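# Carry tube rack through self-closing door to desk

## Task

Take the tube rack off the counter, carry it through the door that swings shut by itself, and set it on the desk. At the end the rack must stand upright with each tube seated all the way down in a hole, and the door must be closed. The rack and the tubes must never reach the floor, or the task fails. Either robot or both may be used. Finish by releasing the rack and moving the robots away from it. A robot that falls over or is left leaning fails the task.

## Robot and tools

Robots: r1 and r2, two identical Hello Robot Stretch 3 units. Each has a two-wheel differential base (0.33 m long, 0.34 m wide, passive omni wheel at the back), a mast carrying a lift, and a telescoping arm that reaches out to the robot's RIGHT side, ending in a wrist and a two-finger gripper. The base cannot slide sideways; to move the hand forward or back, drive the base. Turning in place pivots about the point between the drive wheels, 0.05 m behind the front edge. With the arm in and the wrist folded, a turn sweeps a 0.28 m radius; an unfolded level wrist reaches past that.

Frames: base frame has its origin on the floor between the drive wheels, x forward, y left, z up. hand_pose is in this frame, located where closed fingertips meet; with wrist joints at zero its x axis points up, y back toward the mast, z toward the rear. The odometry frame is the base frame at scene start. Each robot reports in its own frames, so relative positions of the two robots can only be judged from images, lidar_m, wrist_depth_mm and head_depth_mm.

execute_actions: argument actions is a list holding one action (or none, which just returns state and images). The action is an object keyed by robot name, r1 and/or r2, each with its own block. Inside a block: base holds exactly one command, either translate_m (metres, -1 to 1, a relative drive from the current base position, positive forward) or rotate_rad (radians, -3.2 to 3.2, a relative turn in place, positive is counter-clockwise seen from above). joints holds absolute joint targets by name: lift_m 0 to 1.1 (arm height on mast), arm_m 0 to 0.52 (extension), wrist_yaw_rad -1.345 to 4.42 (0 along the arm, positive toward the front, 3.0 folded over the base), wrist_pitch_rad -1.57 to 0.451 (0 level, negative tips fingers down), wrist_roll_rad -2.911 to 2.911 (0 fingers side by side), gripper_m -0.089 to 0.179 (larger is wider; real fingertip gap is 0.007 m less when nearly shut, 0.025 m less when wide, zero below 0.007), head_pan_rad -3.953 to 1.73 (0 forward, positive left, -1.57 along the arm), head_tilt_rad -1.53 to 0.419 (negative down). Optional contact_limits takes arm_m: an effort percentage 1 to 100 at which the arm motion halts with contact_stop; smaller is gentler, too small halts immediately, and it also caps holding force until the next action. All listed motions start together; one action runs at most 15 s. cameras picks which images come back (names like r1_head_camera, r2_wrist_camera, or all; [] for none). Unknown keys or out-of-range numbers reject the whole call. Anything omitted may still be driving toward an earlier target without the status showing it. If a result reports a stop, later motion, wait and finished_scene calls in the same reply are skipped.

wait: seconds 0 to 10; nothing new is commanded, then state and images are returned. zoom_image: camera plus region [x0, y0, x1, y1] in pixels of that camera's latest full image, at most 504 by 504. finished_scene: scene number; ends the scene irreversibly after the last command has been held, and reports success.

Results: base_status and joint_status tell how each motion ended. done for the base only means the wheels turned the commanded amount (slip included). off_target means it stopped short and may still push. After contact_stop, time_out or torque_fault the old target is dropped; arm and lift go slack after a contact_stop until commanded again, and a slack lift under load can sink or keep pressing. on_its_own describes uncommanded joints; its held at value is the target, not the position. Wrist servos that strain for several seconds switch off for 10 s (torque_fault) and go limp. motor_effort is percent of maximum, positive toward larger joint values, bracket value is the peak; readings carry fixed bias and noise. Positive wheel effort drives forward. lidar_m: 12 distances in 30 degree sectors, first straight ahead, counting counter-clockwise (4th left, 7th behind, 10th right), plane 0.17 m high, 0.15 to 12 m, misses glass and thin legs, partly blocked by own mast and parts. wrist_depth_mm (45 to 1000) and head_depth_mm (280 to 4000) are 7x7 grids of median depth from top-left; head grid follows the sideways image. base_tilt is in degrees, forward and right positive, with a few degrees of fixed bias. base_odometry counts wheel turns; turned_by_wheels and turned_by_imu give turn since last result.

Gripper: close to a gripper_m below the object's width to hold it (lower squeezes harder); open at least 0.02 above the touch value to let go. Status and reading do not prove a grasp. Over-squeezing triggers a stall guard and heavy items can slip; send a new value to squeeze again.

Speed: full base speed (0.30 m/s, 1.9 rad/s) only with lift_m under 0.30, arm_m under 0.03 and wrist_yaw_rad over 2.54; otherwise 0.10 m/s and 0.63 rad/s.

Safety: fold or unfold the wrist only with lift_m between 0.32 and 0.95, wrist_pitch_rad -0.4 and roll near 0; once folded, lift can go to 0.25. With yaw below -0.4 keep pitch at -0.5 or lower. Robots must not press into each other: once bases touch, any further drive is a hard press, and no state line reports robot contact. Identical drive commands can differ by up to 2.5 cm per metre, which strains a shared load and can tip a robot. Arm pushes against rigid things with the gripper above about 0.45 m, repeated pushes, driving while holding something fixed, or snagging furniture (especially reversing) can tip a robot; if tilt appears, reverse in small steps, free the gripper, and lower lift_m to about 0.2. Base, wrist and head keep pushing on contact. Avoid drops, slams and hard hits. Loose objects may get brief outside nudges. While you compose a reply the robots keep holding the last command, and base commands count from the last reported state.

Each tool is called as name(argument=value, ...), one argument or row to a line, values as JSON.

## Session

execute_actions(
  actions=[],
)

Scene clock: 0.00 s.
r1.base_odometry: x=+0.000 y=+0.000 heading=+0.000 (m, m, rad; r1's odometry frame)
r1.turned_by_wheels: +0.000 (rad since the last result)
r1.turned_by_imu: +0.000 (rad since the last result)
r1.base_tilt: forward=-0.6 right=-1.0 (deg)
r1.lidar_m: 1.77 2.32 1.59 1.36 0.95 0.89 0.91 0.85 0.80 0.82 1.07 1.72
r1.head_depth_mm: 1650 1654 1651 1651 1646 1647 1648 / 1727 1735 1740 1738 1735 1728 1738 / 1819 1838 1841 1830 1838 1836 1830 / 1893 1933 1941 1939 1938 1951 1939 / 1989 2064 2073 2075 2072 2062 2031 / 2007 2205 2197 2208 2204 2216 2166 / 2008 2369 2360 2361 2363 2367 2152
r1.base_status: not commanded
r1.joint_positions: lift_m=+0.556 arm_m=+0.003 wrist_yaw_rad=+3.125 wrist_pitch_rad=-0.319 wrist_roll_rad=+0.002 gripper_m=+0.037 head_pan_rad=+0.020 head_tilt_rad=-0.006
r1.joint_status: not commanded
r1.motor_effort: left_wheel=+0 right_wheel=+0 lift_m=+27 arm_m=-1 wrist_yaw_rad=+0 wrist_pitch_rad=+5 wrist_roll_rad=+0 gripper_m=+0 head_pan_rad=-1 head_tilt_rad=+1 (%)
r1.hand_pose: x=-0.0173 y=+0.0881 z=+0.5913 quat_wxyz=(+0.119, +0.699, +0.106, +0.697) (m; r1's base frame)
r1.wrist_depth_mm: 740 898 - - - - - / 751 928 - - - - - / 764 955 - - - - - / 785 - - - - - - / 798 - - - - - - / 822 932 - 929 927 898 893 / 764 800 - 777 772 740 754
r2.base_odometry: x=+0.000 y=+0.000 heading=+0.000 (m, m, rad; r2's odometry frame)
r2.turned_by_wheels: +0.000 (rad since the last result)
r2.turned_by_imu: +0.000 (rad since the last result)
r2.base_tilt: forward=+1.0 right=+2.3 (deg)
r2.lidar_m: 2.03 1.99 1.00 0.76 0.76 0.79 0.65 0.64 0.68 0.97 1.50 2.54
r2.head_depth_mm: 1771 2522 2629 2641 2677 2690 2127 / 1775 2417 2445 2449 2470 2494 2102 / 1803 2282 2318 2335 2328 2369 2105 / 1817 2163 2176 2181 2201 2223 2079 / 1831 2046 2047 2065 2082 2085 2047 / 1846 1935 1939 1960 1967 1986 1957 / 1803 1842 1854 1845 1875 1879 1860
r2.base_status: not commanded
r2.joint_positions: lift_m=+0.408 arm_m=+0.003 wrist_yaw_rad=+3.026 wrist_pitch_rad=-0.323 wrist_roll_rad=+0.006 gripper_m=+0.037 head_pan_rad=+0.008 head_tilt_rad=-0.012
r2.joint_status: not commanded
r2.motor_effort: left_wheel=-1 right_wheel=+0 lift_m=+33 arm_m=+0 wrist_yaw_rad=+0 wrist_pitch_rad=+5 wrist_roll_rad=+0 gripper_m=+0 head_pan_rad=-1 head_tilt_rad=+2 (%)
r2.hand_pose: x=+0.0058 y=+0.0861 z=+0.4423 quat_wxyz=(+0.154, +0.705, +0.073, +0.688) (m; r2's base frame)
r2.wrist_depth_mm: 552 - 724 804 939 - - / 583 623 768 878 - - - / 606 654 820 908 - - - / 650 700 891 - - - - / 687 804 937 968 917 951 938 / 747 742 - 746 767 731 742 / 624 620 - 628 595 607 624
pictures: r1_head_camera (sideways: a quarter turn clockwise sets it upright), r1_nav_camera (sideways: a quarter turn counterclockwise sets it upright), r1_wrist_camera, r2_head_camera (sideways: a quarter turn clockwise sets it upright), r2_nav_camera (sideways: a quarter turn counterclockwise sets it upright), r2_wrist_camera
Images, in order (width x height): r1_head_camera 896x504, r1_nav_camera 672x504, r1_wrist_camera 644x364, r2_head_camera 896x504, r2_nav_camera 672x504, r2_wrist_camera 644x364.

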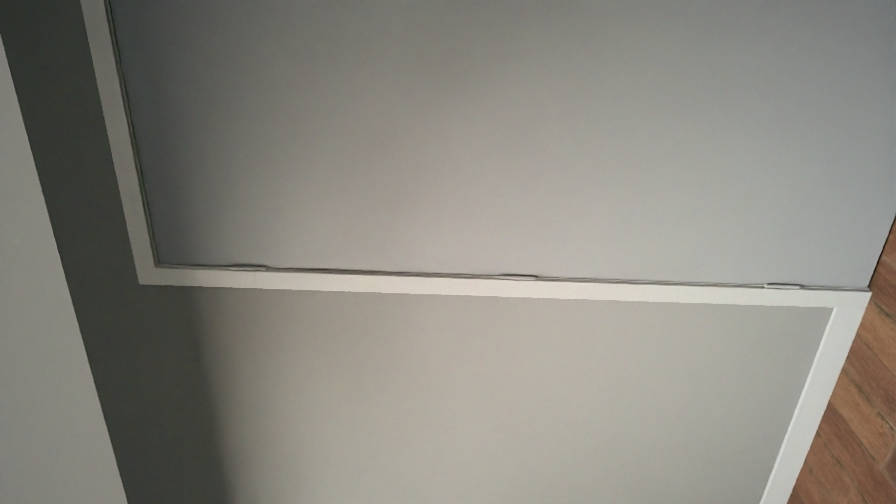

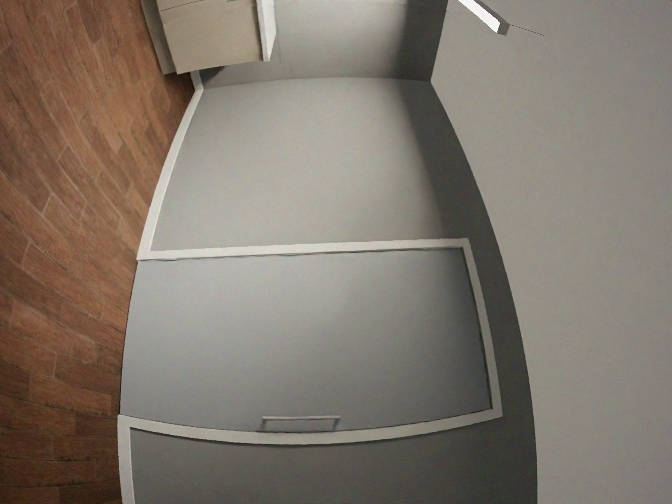

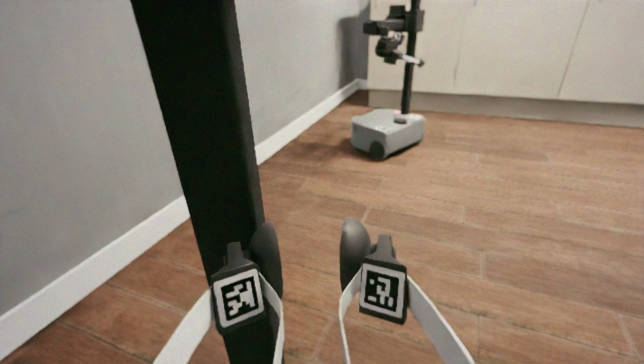

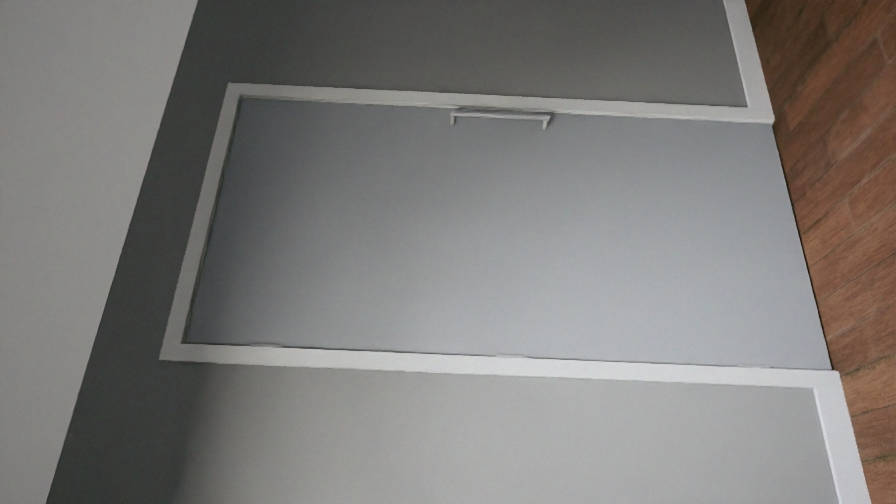

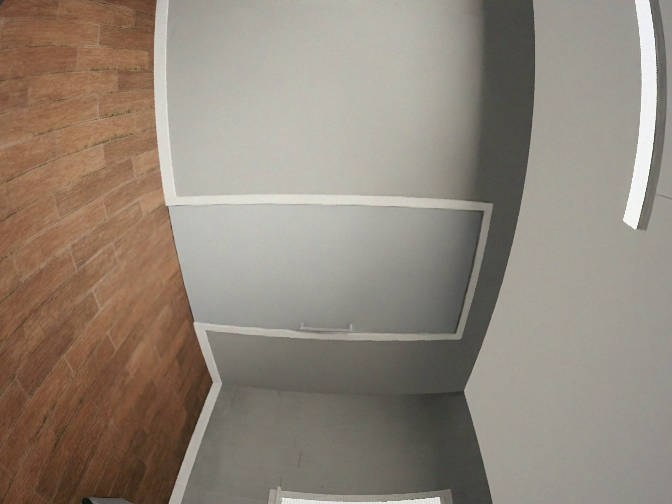

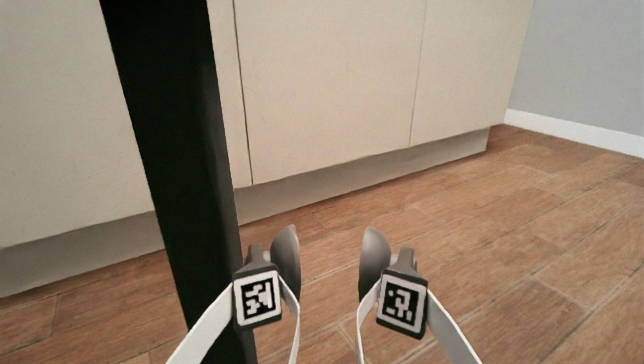

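execute_actions(
  actions=[
    {"r2":{"joints":{"head_pan_rad":1.7,"head_tilt_rad":-0.2}},"r1":{"joints":{"head_pan_rad":-1.5,"head_tilt_rad":-0.1}}},
  ],
  cameras=["r2_head_camera","r2_nav_camera","r1_head_camera","r1_nav_camera"],
)

Scene clock: 14.83 s.
r1.base_odometry: x=+0.000 y=+0.000 heading=+0.000 (m, m, rad; r1's odometry frame)
r1.turned_by_wheels: +0.000 (rad since the last result)
r1.turned_by_imu: +0.001 (rad since the last result)
r1.base_tilt: forward=-0.6 right=-1.1 (deg)
r1.lidar_m: 1.77 2.32 1.59 1.37 0.95 0.89 0.91 0.85 0.80 0.82 1.07 1.72
r1.head_depth_mm: 715 727 737 750 760 771 774 / 757 770 782 795 809 821 830 / 804 818 832 846 858 869 893 / 854 873 889 901 921 924 961 / 909 928 945 968 989 998 1037 / 991 1011 1032 1052 1077 1098 1123 / 1071 1095 1116 1145 1168 1201 1229
r1.base_status: not commanded
r1.joint_positions: lift_m=+0.556 arm_m=+0.003 wrist_yaw_rad=+3.125 wrist_pitch_rad=-0.319 wrist_roll_rad=+0.002 gripper_m=+0.037 head_pan_rad=-1.493 head_tilt_rad=-0.098
r1.joint_status: all done
r1.motor_effort: left_wheel=-1(0) right_wheel=+1(0) lift_m=+27(27) arm_m=+0(1) wrist_yaw_rad=+0(0) wrist_pitch_rad=+4(4) wrist_roll_rad=+0(0) gripper_m=+0(1) head_pan_rad=-4(54) head_tilt_rad=-1(10) (%)
r1.hand_pose: x=-0.0173 y=+0.0881 z=+0.5913 quat_wxyz=(+0.119, +0.699, +0.106, +0.697) (m; r1's base frame)
r1.wrist_depth_mm: 734 874 - - - - - / 756 918 - - - - - / 793 950 - - - - - / 779 - - - - - - / 798 - - - - - - / 825 911 - 903 916 898 889 / 765 793 - 770 759 747 755
r2.base_odometry: x=+0.000 y=+0.000 heading=+0.000 (m, m, rad; r2's odometry frame)
r2.turned_by_wheels: +0.000 (rad since the last result)
r2.turned_by_imu: +0.001 (rad since the last result)
r2.base_tilt: forward=+1.0 right=+2.3 (deg)
r2.lidar_m: 2.03 1.99 1.00 0.76 0.75 0.79 0.66 0.64 0.68 0.97 1.49 2.53
r2.head_depth_mm: 1440 1499 1571 1646 1052 980 1044 / 1388 1439 1504 1565 1037 931 983 / 1338 1378 1440 1501 1022 883 935 / 1284 1322 1382 1447 1011 836 885 / 1239 1276 1327 1381 998 802 845 / 1196 1229 1278 1333 982 767 807 / 1160 1193 1240 1293 975 753 779
r2.base_status: not commanded
r2.joint_positions: lift_m=+0.408 arm_m=+0.003 wrist_yaw_rad=+3.026 wrist_pitch_rad=-0.323 wrist_roll_rad=+0.006 gripper_m=+0.037 head_pan_rad=+1.693 head_tilt_rad=-0.197
r2.joint_status: all done
r2.motor_effort: left_wheel=+0(1) right_wheel=+0(0) lift_m=+33(33) arm_m=+0(0) wrist_yaw_rad=+0(0) wrist_pitch_rad=+5(5) wrist_roll_rad=+0(1) gripper_m=+0(0) head_pan_rad=+4(57) head_tilt_rad=-2(24) (%)
r2.hand_pose: x=+0.0058 y=+0.0861 z=+0.4423 quat_wxyz=(+0.154, +0.705, +0.073, +0.688) (m; r2's base frame)
r2.wrist_depth_mm: 545 - 722 806 980 - - / 575 616 732 858 - - - / 592 657 833 975 - - - / 635 715 867 - - - - / 684 805 958 947 927 913 927 / 738 738 - 746 758 750 719 / 613 617 - 619 600 595 625
pictures: r1_head_camera (sideways: a quarter turn clockwise sets it upright), r1_nav_camera (sideways: a quarter turn counterclockwise sets it upright), r2_head_camera (sideways: a quarter turn clockwise sets it upright), r2_nav_camera (sideways: a quarter turn counterclockwise sets it upright)
Images, in order (width x height): r1_head_camera 896x504, r1_nav_camera 672x504, r2_head_camera 896x504, r2_nav_camera 672x504.

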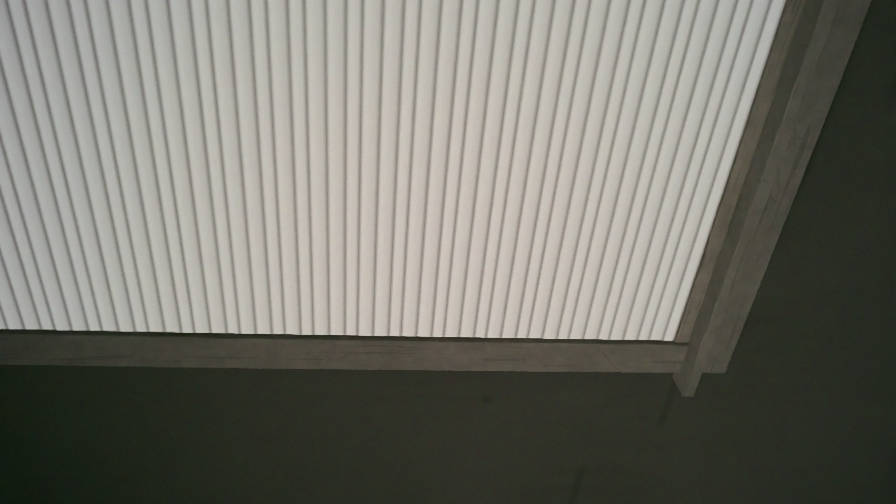

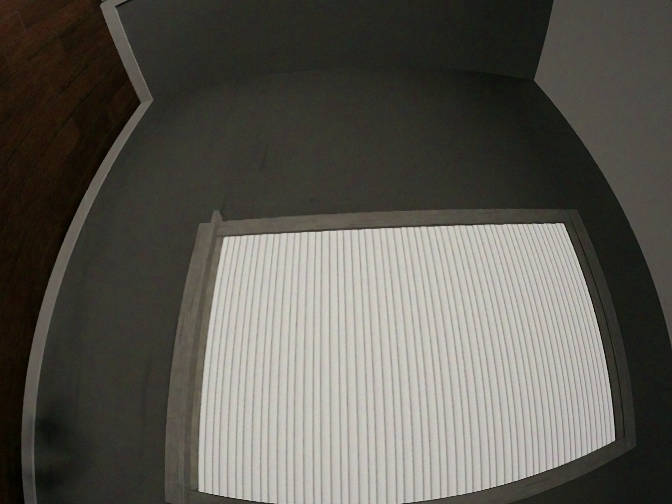

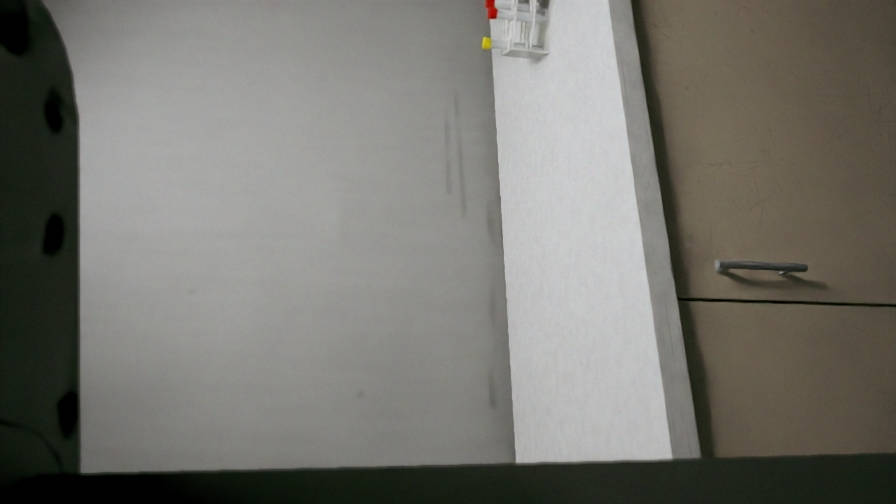

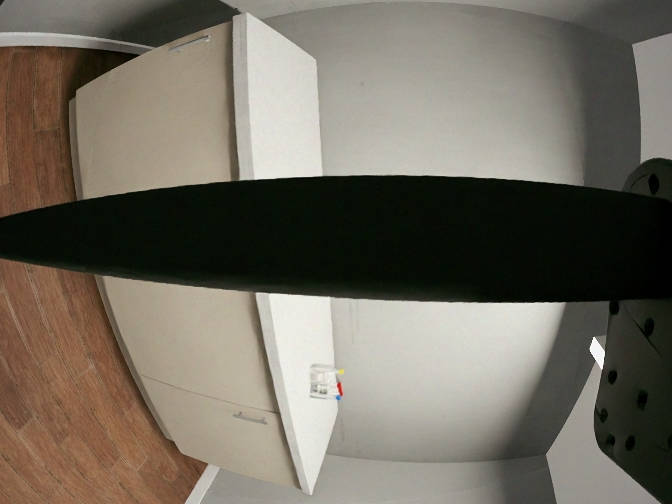

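execute_actions(
  actions=[
    {"r1":{"base":{"rotate_rad":0.04},"joints":{"wrist_pitch_rad":-0.4,"wrist_yaw_rad":1.57,"head_pan_rad":-0.7,"head_tilt_rad":-0.2}},"r2":{"base":{"rotate_rad":0.925},"joints":{"head_pan_rad":0.0,"head_tilt_rad":-0.3}}},
  ],
  cameras=[],
)

execute_actions(
  actions=[
    {"r1":{"base":{"translate_m":1.0},"joints":{"lift_m":0.94,"arm_m":0.418,"wrist_pitch_rad":0.0,"gripper_m":0.12}},"r2":{"base":{"translate_m":1.0}}},
  ],
  cameras=["r1_head_camera","r2_head_camera","r2_nav_camera"],
)

Scene clock: 134.63 s.
r1.base_odometry: x=+0.000 y=+0.000 heading=+0.040 (m, m, rad; r1's odometry frame)
r1.turned_by_wheels: +0.040 (rad since the last result)
r1.turned_by_imu: +0.041 (rad since the last result)
r1.base_tilt: forward=-0.5 right=-1.0 (deg)
r1.lidar_m: 1.78 2.41 1.59 1.31 0.93 0.89 0.92 0.84 0.80 0.83 1.11 1.73
r1.head_depth_mm: 1522 1536 1540 1554 1552 1564 1548 / 1638 1713 1774 1838 1918 1990 1716 / 1602 1667 1751 1824 1910 1991 1702 / 1582 1643 1713 1786 1859 1945 1704 / 1534 1602 1675 1746 1807 1905 1678 / 1516 1575 1631 1710 1779 1864 1670 / 1490 1538 1608 1675 1741 1819 1672
r1.base_status: done
r1.joint_positions: lift_m=+0.556 arm_m=+0.003 wrist_yaw_rad=+1.574 wrist_pitch_rad=-0.411 wrist_roll_rad=+0.002 gripper_m=+0.037 head_pan_rad=-0.707 head_tilt_rad=-0.197
r1.joint_status: all done
r1.motor_effort: left_wheel=-3(8) right_wheel=+3(8) lift_m=+27(27) arm_m=-1(1) wrist_yaw_rad=-5(5) wrist_pitch_rad=+4(6) wrist_roll_rad=+0(0) gripper_m=+0(0) head_pan_rad=+4(45) head_tilt_rad=-1(13) (%)
r1.hand_pose: x=+0.2039 y=-0.1472 z=+0.5699 quat_wxyz=(+0.591, +0.592, -0.387, +0.388) (m; r1's base frame)
r1.wrist_depth_mm: - - - - - - - / - - - - - - - / - - - - - - - / - - - - - - - / - - - 977 974 939 960 / 859 835 851 823 835 831 806 / 742 715 691 713 702 705 705
r2.base_odometry: x=+0.000 y=+0.000 heading=+0.925 (m, m, rad; r2's odometry frame)
r2.turned_by_wheels: +0.925 (rad since the last result)
r2.turned_by_imu: +0.918 (rad since the last result)
r2.base_tilt: forward=+1.0 right=+2.2 (deg)
r2.lidar_m: 1.12 0.79 0.75 0.76 0.68 0.64 0.65 0.86 1.50 2.47 2.10 1.99
r2.head_depth_mm: 1663 1748 1831 1916 2010 1945 1493 / 1754 1835 1923 2029 2127 1935 1494 / 1841 1931 2042 2146 2280 1924 1479 / 1943 2044 2155 2245 2381 1903 1469 / 2027 2137 2266 1487 1455 1610 1463 / 1806 1900 2013 1328 1205 1276 1372 / 1581 1654 1736 1182 1017 1080 1144
r2.base_status: done
r2.joint_positions: lift_m=+0.408 arm_m=+0.003 wrist_yaw_rad=+3.026 wrist_pitch_rad=-0.323 wrist_roll_rad=+0.006 gripper_m=+0.037 head_pan_rad=+0.007 head_tilt_rad=-0.296
r2.joint_status: all done
r2.motor_effort: left_wheel=-3(7) right_wheel=+4(10) lift_m=+33(33) arm_m=+0(0) wrist_yaw_rad=+1(0) wrist_pitch_rad=+5(5) wrist_roll_rad=+0(0) gripper_m=+1(0) head_pan_rad=-5(58) head_tilt_rad=-2(16) (%)
r2.hand_pose: x=+0.0058 y=+0.0861 z=+0.4423 quat_wxyz=(+0.154, +0.705, +0.073, +0.688) (m; r2's base frame)
r2.wrist_depth_mm: 531 - - 761 697 631 565 / 556 629 - 799 712 660 606 / 569 665 - 882 777 688 635 / 571 682 - - 829 737 660 / 586 724 904 961 900 830 764 / 595 718 - 735 766 728 757 / 587 628 - 618 597 615 608
pictures: none
No camera images: the call's "cameras" was empty. Leave "cameras" out to get every camera's image.

Scene clock: 145.63 s.
r1.base_odometry: x=+0.999 y=+0.040 heading=+0.040 (m, m, rad; r1's odometry frame)
r1.turned_by_wheels: +0.000 (rad since the last result)
r1.turned_by_imu: +0.004 (rad since the last result)
r1.base_tilt: forward=-0.7 right=-1.0 (deg)
r1.lidar_m: 0.88 1.18 1.56 1.93 1.86 1.78 1.83 1.34 1.28 1.24 0.89 0.86
r1.head_depth_mm: 794 829 861 899 944 988 1042 / 779 811 845 884 927 973 1025 / 763 795 831 865 904 946 996 / 750 777 810 845 885 923 973 / 733 764 794 828 865 907 947 / 722 749 778 809 846 886 928 / 707 734 764 793 827 863 902
r1.base_status: done
r1.joint_positions: lift_m=+0.940 arm_m=+0.418 wrist_yaw_rad=+1.571 wrist_pitch_rad=-0.024 wrist_roll_rad=+0.002 gripper_m=+0.120 head_pan_rad=-0.707 head_tilt_rad=-0.198
r1.joint_status: all done
r1.motor_effort: left_wheel=-4(4) right_wheel=+3(8) lift_m=+34(35) arm_m=+4(5) wrist_yaw_rad=-2(4) wrist_pitch_rad=+8(7) wrist_roll_rad=+0(0) gripper_m=+1(82) head_pan_rad=+3(4) head_tilt_rad=-2(1) (%)
r1.hand_pose: x=+0.2342 y=-0.5625 z=+1.0482 quat_wxyz=(+0.506, +0.507, -0.494, +0.494) (m; r1's base frame)
r1.wrist_depth_mm: 856 721 608 529 468 416 374 / 917 749 632 550 479 427 390 / 946 784 659 574 498 436 396 / - 821 685 592 513 455 411 / - 882 718 609 538 466 420 / - 973 746 639 562 459 433 / - 958 771 660 576 515 440
r2.base_odometry: x=+0.602 y=+0.798 heading=+0.925 (m, m, rad; r2's odometry frame)
r2.turned_by_wheels: +0.000 (rad since the last result)
r2.turned_by_imu: +0.007 (rad since the last result)
r2.base_tilt: forward=+1.0 right=+2.3 (deg)
r2.lidar_m: 0.44 0.31 0.29 0.30 0.40 0.96 1.58 2.07 1.47 1.64 1.15 1.09
r2.head_depth_mm: 901 937 982 1031 1084 1145 1208 / 944 989 1035 1092 1155 1219 1292 / 991 1044 1098 1154 1225 1307 1365 / 1045 1101 1159 1233 1309 1385 1421 / 1111 1169 1245 1311 1402 597 637 / 1150 1216 1287 1371 1432 569 489 / 1043 1088 1142 1195 1186 564 439
r2.base_status: done
r2.joint_positions: lift_m=+0.408 arm_m=+0.003 wrist_yaw_rad=+3.026 wrist_pitch_rad=-0.323 wrist_roll_rad=+0.006 gripper_m=+0.037 head_pan_rad=+0.007 head_tilt_rad=-0.297
r2.joint_status: not commanded
r2.motor_effort: left_wheel=-4(6) right_wheel=+4(9) lift_m=+33(33) arm_m=-1(0) wrist_yaw_rad=+1(0) wrist_pitch_rad=+5(5) wrist_roll_rad=+0(0) gripper_m=+0(1) head_pan_rad=-5(4) head_tilt_rad=-2(2) (%)
r2.hand_pose: x=+0.0058 y=+0.0861 z=+0.4423 quat_wxyz=(+0.154, +0.705, +0.073, +0.688) (m; r2's base frame)
r2.wrist_depth_mm: 466 - 353 323 288 266 243 / 516 477 372 338 310 281 256 / 562 499 407 366 330 297 273 / 637 545 436 399 351 318 288 / 851 618 469 425 372 336 304 / 740 742 - 463 387 361 328 / 609 626 - 613 541 395 344
pictures: r1_head_camera (sideways: a quarter turn clockwise sets it upright), r2_head_camera (sideways: a quarter turn clockwise sets it upright), r2_nav_camera (sideways: a quarter turn counterclockwise sets it upright)
Images, in order (width x height): r1_head_camera 896x504, r2_head_camera 896x504, r2_nav_camera 672x504.

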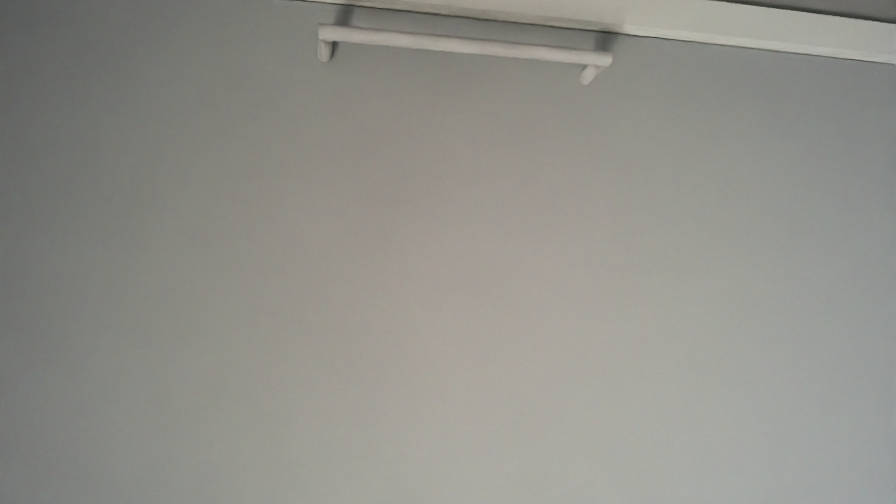

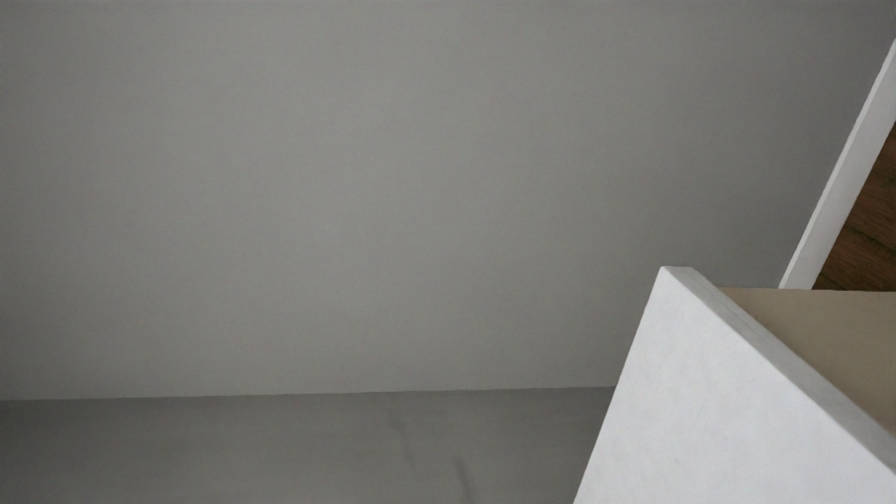

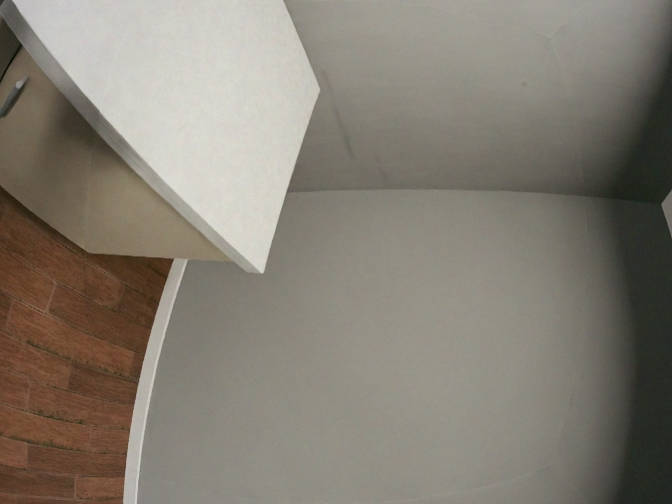

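execute_actions(
  actions=[
    {"r2":{"base":{"rotate_rad":2.67},"joints":{"head_pan_rad":-1.57,"head_tilt_rad":-0.7}},"r1":{"base":{"translate_m":0.59}}},
  ],
  cameras=["r1_head_camera","r2_head_camera","r2_nav_camera"],
)

Scene clock: 159.87 s.
r1.base_odometry: x=+1.589 y=+0.063 heading=+0.039 (m, m, rad; r1's odometry frame)
r1.turned_by_wheels: -0.001 (rad since the last result)
r1.turned_by_imu: -0.277 (rad since the last result)
r1.base_tilt: forward=-0.7 right=-1.1 (deg)
r1.lidar_m: 0.36 0.41 0.68 1.64 1.35 2.27 2.27 1.82 1.52 0.80 0.43 0.37
r1.head_depth_mm: 388 407 427 451 476 506 540 / 366 383 401 421 444 468 497 / 346 361 378 396 415 437 461 / 328 342 357 372 389 409 430 / 313 325 338 352 368 385 404 / 298 309 321 334 348 363 379 / 286 295 306 317 330 343 358
r1.base_status: done
r1.joint_positions: lift_m=+0.940 arm_m=+0.418 wrist_yaw_rad=+1.708 wrist_pitch_rad=-0.026 wrist_roll_rad=+0.002 gripper_m=+0.120 head_pan_rad=-0.707 head_tilt_rad=-0.198
r1.joint_status: not commanded
r1.on_its_own: wrist_yaw_rad is held at +1.653, not at your +1.570, by its stall guard, which is still easing; right_wheel is at rest, and its effort (+20) is outside its rest range (-18 to +18)
r1.motor_effort: left_wheel=-10(31) right_wheel=+20(45) lift_m=+33(34) arm_m=+4(4) wrist_yaw_rad=-66(79) wrist_pitch_rad=+9(9) wrist_roll_rad=+0(0) gripper_m=+14(16) head_pan_rad=+4(3) head_tilt_rad=+0(1) (%)
r1.hand_pose: x=+0.2318 y=-0.5278 z=+1.0477 quat_wxyz=(+0.471, +0.540, -0.458, +0.526) (m; r1's base frame)
r1.wrist_depth_mm: 222 201 182 167 154 142 133 / 232 210 189 172 158 146 136 / 242 219 196 179 163 150 139 / 254 229 204 184 169 154 144 / 269 242 214 192 172 160 148 / 285 260 220 199 - 165 152 / 303 262 231 207 188 169 157
r2.base_odometry: x=+0.602 y=+0.798 heading=-2.689 (m, m, rad; r2's odometry frame)
r2.turned_by_wheels: +2.670 (rad since the last result)
r2.turned_by_imu: +2.649 (rad since the last result)
r2.base_tilt: forward=+1.0 right=+2.3 (deg)
r2.lidar_m: 1.15 1.59 2.19 2.86 1.54 1.13 1.09 0.42 0.31 0.30 0.31 0.42
r2.head_depth_mm: 734 829 822 609 484 441 656 / 736 832 817 606 482 488 660 / 739 834 808 600 478 490 668 / 742 837 799 542 477 494 672 / 744 844 795 553 474 496 681 / 747 845 789 585 472 501 687 / 749 845 780 586 469 505 695
r2.base_status: done
r2.joint_positions: lift_m=+0.408 arm_m=+0.003 wrist_yaw_rad=+3.026 wrist_pitch_rad=-0.323 wrist_roll_rad=+0.006 gripper_m=+0.037 head_pan_rad=-1.563 head_tilt_rad=-0.691
r2.joint_status: all done
r2.motor_effort: left_wheel=-3(8) right_wheel=+4(10) lift_m=+33(33) arm_m=-1(0) wrist_yaw_rad=+0(1) wrist_pitch_rad=+5(5) wrist_roll_rad=+0(0) gripper_m=+0(1) head_pan_rad=-5(60) head_tilt_rad=-6(38) (%)
r2.hand_pose: x=+0.0058 y=+0.0861 z=+0.4423 quat_wxyz=(+0.154, +0.705, +0.073, +0.688) (m; r2's base frame)
r2.wrist_depth_mm: - - - - - - - / - - - - - - - / - - - - - - - / - - - - - - - / 918 944 942 992 925 940 943 / 738 766 - 747 759 732 741 / 609 622 - 622 611 617 623
pictures: r1_head_camera (sideways: a quarter turn clockwise sets it upright), r2_head_camera (sideways: a quarter turn clockwise sets it upright), r2_nav_camera (sideways: a quarter turn counterclockwise sets it upright)
Images, in order (width x height): r1_head_camera 896x504, r2_head_camera 896x504, r2_nav_camera 672x504.

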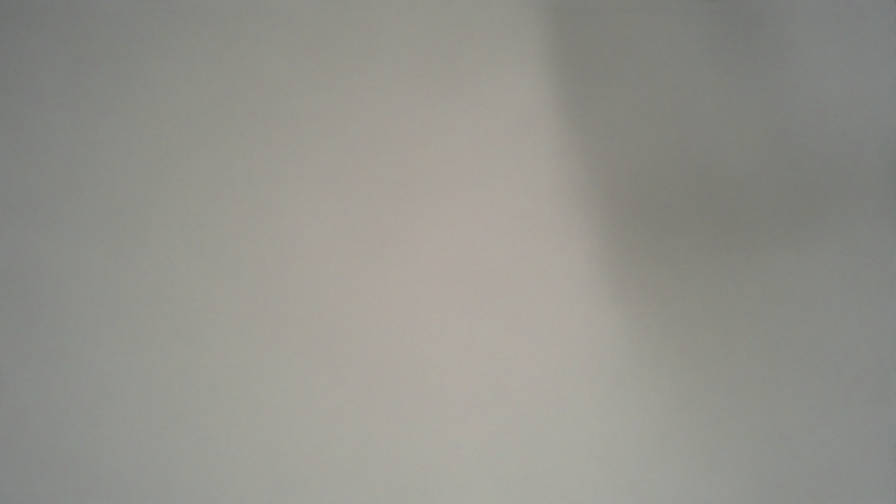

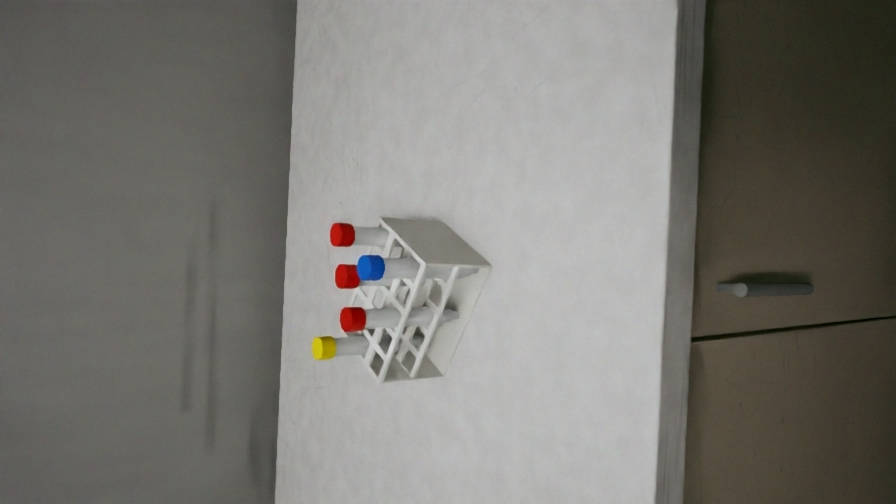

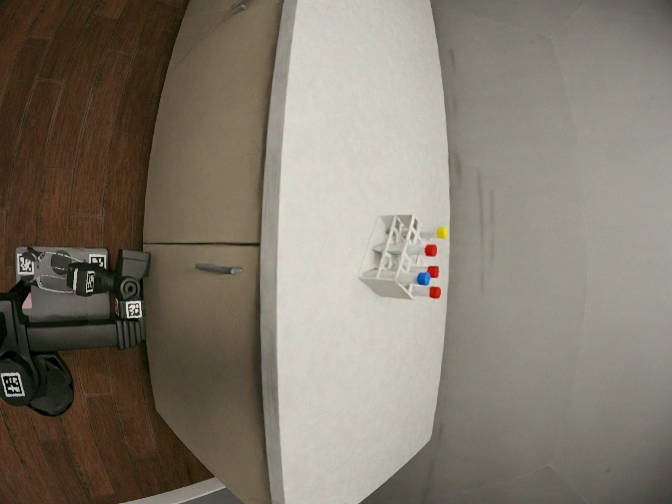

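execute_actions(
  actions=[
    {"r1":{"base":{"translate_m":-0.3}}},
  ],
  cameras=["r1_head_camera","r1_nav_camera"],
)

Scene clock: 172.03 s.
r1.base_odometry: x=+1.289 y=+0.051 heading=+0.039 (m, m, rad; r1's odometry frame)
r1.turned_by_wheels: +0.000 (rad since the last result)
r1.turned_by_imu: +0.000 (rad since the last result)
r1.base_tilt: forward=-0.7 right=-1.0 (deg)
r1.lidar_m: 0.66 0.73 1.22 1.30 1.92 1.97 1.97 1.74 1.46 1.44 0.79 0.66
r1.head_depth_mm: 741 781 811 847 896 956 1021 / 701 733 768 808 851 899 955 / 662 691 723 757 794 836 885 / 627 655 682 715 745 783 824 / 596 621 646 673 705 735 774 / 568 590 614 640 666 695 726 / 543 564 585 607 632 658 686
r1.base_status: done
r1.joint_positions: lift_m=+0.940 arm_m=+0.418 wrist_yaw_rad=+1.775 wrist_pitch_rad=-0.025 wrist_roll_rad=+0.002 gripper_m=+0.120 head_pan_rad=-0.707 head_tilt_rad=-0.199
r1.joint_status: not commanded
r1.on_its_own: wrist_yaw_rad is held at +1.772, not at your +1.570, by its stall guard, which is not easing now
r1.motor_effort: left_wheel=+1(24) right_wheel=+0(25) lift_m=+33(32) arm_m=+4(4) wrist_yaw_rad=-4(19) wrist_pitch_rad=+8(9) wrist_roll_rad=+0(0) gripper_m=+0(4) head_pan_rad=+3(3) head_tilt_rad=+0(2) (%)
r1.hand_pose: x=+0.2289 y=-0.5109 z=+1.0480 quat_wxyz=(+0.453, +0.554, -0.440, +0.542) (m; r1's base frame)
r1.wrist_depth_mm: 677 584 521 459 423 385 352 / 706 612 534 477 427 393 360 / 741 637 553 493 442 405 368 / 746 680 580 514 462 417 380 / 840 709 604 536 479 425 394 / 873 777 631 547 506 432 405 / 956 770 653 578 509 468 399
r2.base_odometry: x=+0.602 y=+0.798 heading=-2.689 (m, m, rad; r2's odometry frame)
r2.turned_by_wheels: +0.000 (rad since the last result)
r2.turned_by_imu: +0.001 (rad since the last result)
r2.base_tilt: forward=+1.0 right=+2.3 (deg)
r2.lidar_m: 1.15 1.59 2.19 1.31 1.31 1.14 1.09 0.42 0.30 0.29 0.31 0.42
r2.head_depth_mm: 733 827 823 610 484 441 656 / 735 831 814 604 481 487 662 / 739 834 807 601 479 490 667 / 741 839 802 541 476 495 674 / 742 839 793 552 474 496 681 / 749 844 786 584 472 502 687 / 748 848 781 585 469 505 694
r2.base_status: not commanded
r2.joint_positions: lift_m=+0.408 arm_m=+0.003 wrist_yaw_rad=+3.026 wrist_pitch_rad=-0.323 wrist_roll_rad=+0.006 gripper_m=+0.037 head_pan_rad=-1.563 head_tilt_rad=-0.691
r2.joint_status: not commanded
r2.motor_effort: left_wheel=-3(3) right_wheel=+4(4) lift_m=+33(33) arm_m=+0(1) wrist_yaw_rad=-1(1) wrist_pitch_rad=+5(5) wrist_roll_rad=+0(0) gripper_m=+1(0) head_pan_rad=-4(5) head_tilt_rad=-5(6) (%)
r2.hand_pose: x=+0.0058 y=+0.0861 z=+0.4423 quat_wxyz=(+0.154, +0.705, +0.073, +0.688) (m; r2's base frame)
r2.wrist_depth_mm: - - - - - - - / - - - - - - - / - - - - - - - / - - - - - - - / 914 944 948 975 937 909 921 / 732 741 - 748 790 761 740 / 625 619 - 616 600 623 629
pictures: r1_head_camera (sideways: a quarter turn clockwise sets it upright), r1_nav_camera (sideways: a quarter turn counterclockwise sets it upright)
Images, in order (width x height): r1_head_camera 896x504, r1_nav_camera 672x504.

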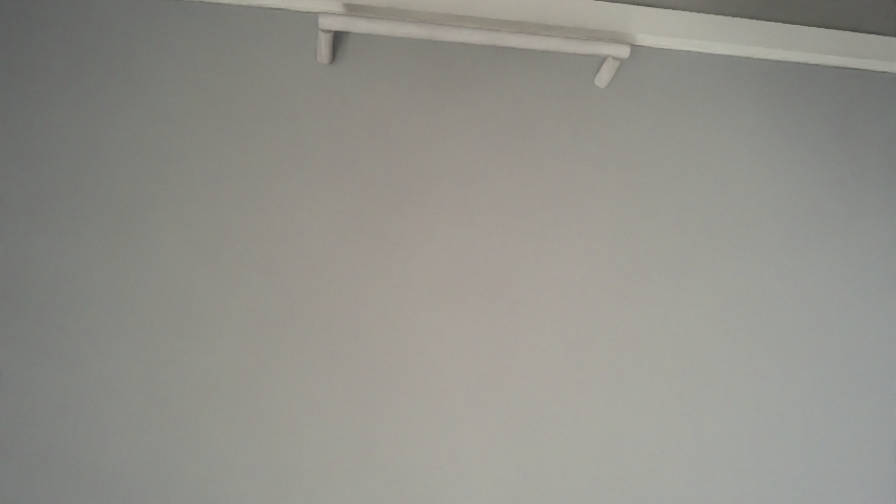

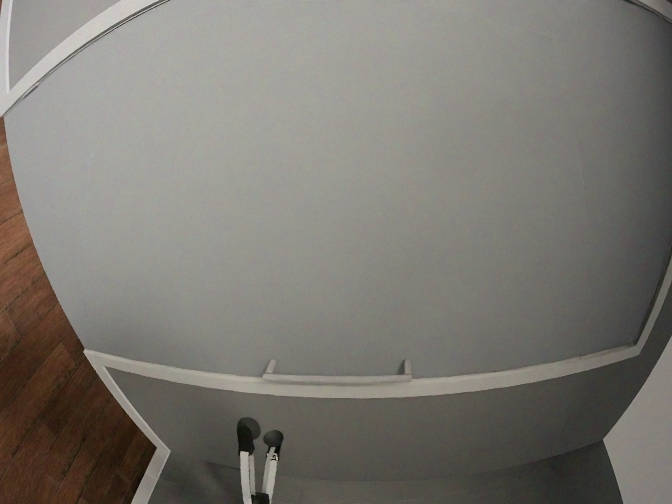

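execute_actions(
  actions=[],
)

Scene clock: 202.07 s.
r1.base_odometry: x=+1.289 y=+0.051 heading=+0.039 (m, m, rad; r1's odometry frame)
r1.turned_by_wheels: +0.000 (rad since the last result)
r1.turned_by_imu: +0.001 (rad since the last result)
r1.base_tilt: forward=-0.6 right=-1.1 (deg)
r1.lidar_m: 0.66 0.73 1.22 1.30 1.90 1.98 1.97 1.74 1.46 1.45 0.79 0.66
r1.head_depth_mm: 743 780 813 848 900 957 1021 / 701 730 768 807 849 897 957 / 662 692 721 756 794 837 887 / 627 655 683 714 747 783 824 / 597 621 647 675 703 735 773 / 569 590 615 637 665 693 726 / 543 563 584 606 630 657 687
r1.base_status: done
r1.joint_positions: lift_m=+0.940 arm_m=+0.418 wrist_yaw_rad=+1.775 wrist_pitch_rad=-0.025 wrist_roll_rad=+0.002 gripper_m=+0.120 head_pan_rad=-0.707 head_tilt_rad=-0.199
r1.joint_status: not commanded
r1.on_its_own: wrist_yaw_rad is held at +1.772, not at your +1.570, by its stall guard, which is not easing now
r1.motor_effort: left_wheel=+1(24) right_wheel=+0(25) lift_m=+33(32) arm_m=+3(4) wrist_yaw_rad=-4(19) wrist_pitch_rad=+8(9) wrist_roll_rad=+0(0) gripper_m=+1(4) head_pan_rad=+4(3) head_tilt_rad=-1(2) (%)
r1.hand_pose: x=+0.2289 y=-0.5109 z=+1.0480 quat_wxyz=(+0.453, +0.554, -0.440, +0.542) (m; r1's base frame)
r1.wrist_depth_mm: 675 586 515 465 418 384 350 / 703 625 536 474 432 394 359 / 737 645 564 495 445 407 369 / 752 672 583 515 461 416 379 / 827 712 603 538 486 427 392 / 890 774 640 558 501 434 405 / 961 761 663 584 512 467 399
r2.base_odometry: x=+0.602 y=+0.798 heading=-2.689 (m, m, rad; r2's odometry frame)
r2.turned_by_wheels: +0.000 (rad since the last result)
r2.turned_by_imu: +0.000 (rad since the last result)
r2.base_tilt: forward=+1.0 right=+2.3 (deg)
r2.lidar_m: 1.15 1.59 2.19 1.31 1.31 1.14 1.09 0.42 0.31 0.29 0.31 0.42
r2.head_depth_mm: 733 828 822 609 483 441 656 / 737 834 814 605 481 488 660 / 739 833 807 603 479 490 667 / 742 839 801 542 476 494 674 / 743 841 796 553 475 496 682 / 747 847 788 585 472 502 686 / 748 847 783 587 469 506 695
r2.base_status: not commanded
r2.joint_positions: lift_m=+0.408 arm_m=+0.003 wrist_yaw_rad=+3.026 wrist_pitch_rad=-0.323 wrist_roll_rad=+0.006 gripper_m=+0.037 head_pan_rad=-1.563 head_tilt_rad=-0.691
r2.joint_status: not commanded
r2.motor_effort: left_wheel=-3(3) right_wheel=+4(4) lift_m=+33(33) arm_m=+0(1) wrist_yaw_rad=+1(1) wrist_pitch_rad=+5(5) wrist_roll_rad=+0(0) gripper_m=+1(0) head_pan_rad=-4(5) head_tilt_rad=-6(6) (%)
r2.hand_pose: x=+0.0058 y=+0.0861 z=+0.4423 quat_wxyz=(+0.154, +0.705, +0.073, +0.688) (m; r2's base frame)
r2.wrist_depth_mm: - - - - - - - / - - - - - - - / - - - - - - - / - - - - - - - / 924 903 929 973 954 917 936 / 742 754 - 754 768 760 735 / 617 607 - 623 603 623 632
pictures: r1_head_camera (sideways: a quarter turn clockwise sets it upright), r1_nav_camera (sideways: a quarter turn counterclockwise sets it upright), r1_wrist_camera, r2_head_camera (sideways: a quarter turn clockwise sets it upright), r2_nav_camera (sideways: a quarter turn counterclockwise sets it upright), r2_wrist_camera
Images, in order (width x height): r1_head_camera 896x504, r1_nav_camera 672x504, r1_wrist_camera 644x364, r2_head_camera 896x504, r2_nav_camera 672x504, r2_wrist_camera 644x364.

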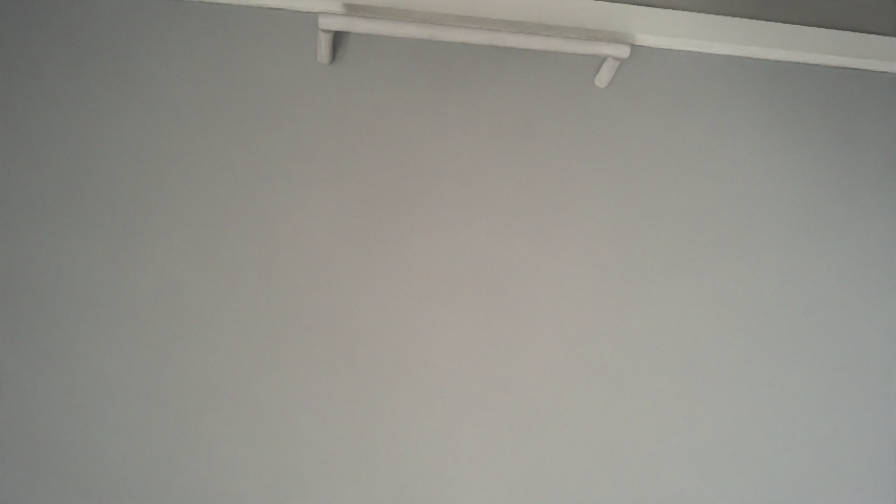

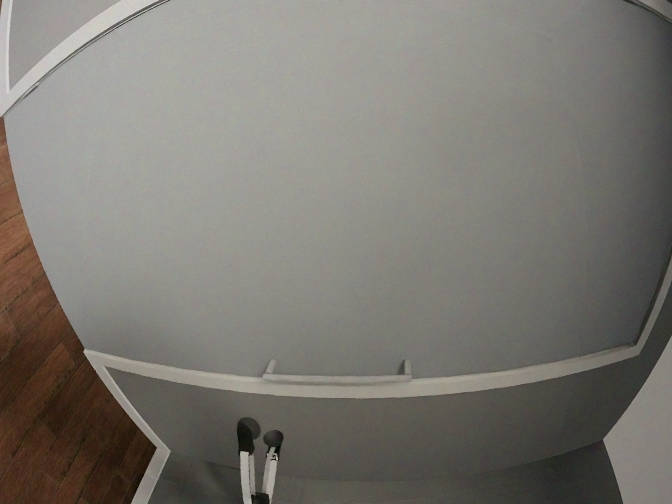

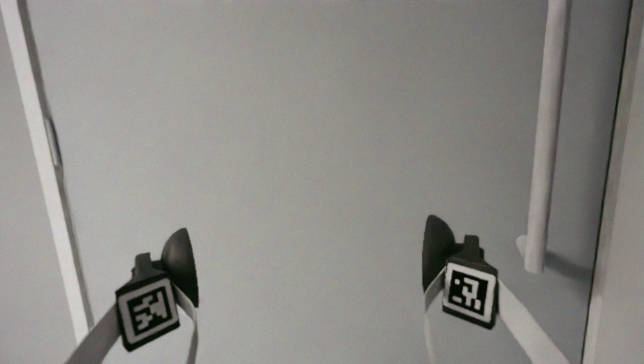

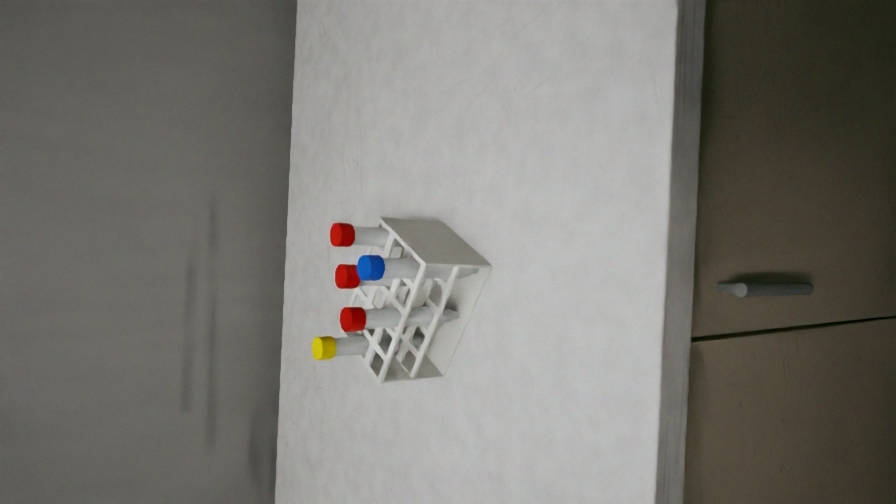

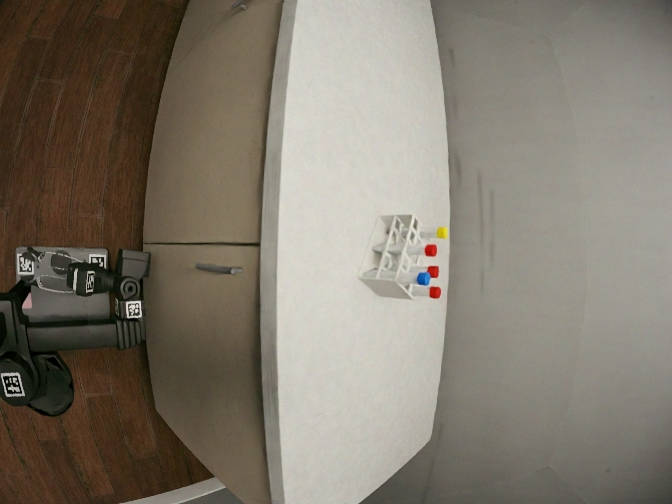

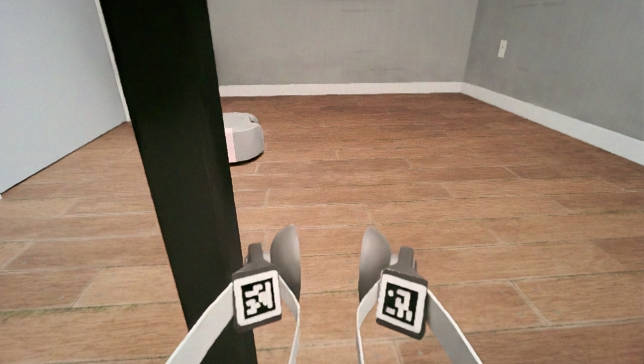

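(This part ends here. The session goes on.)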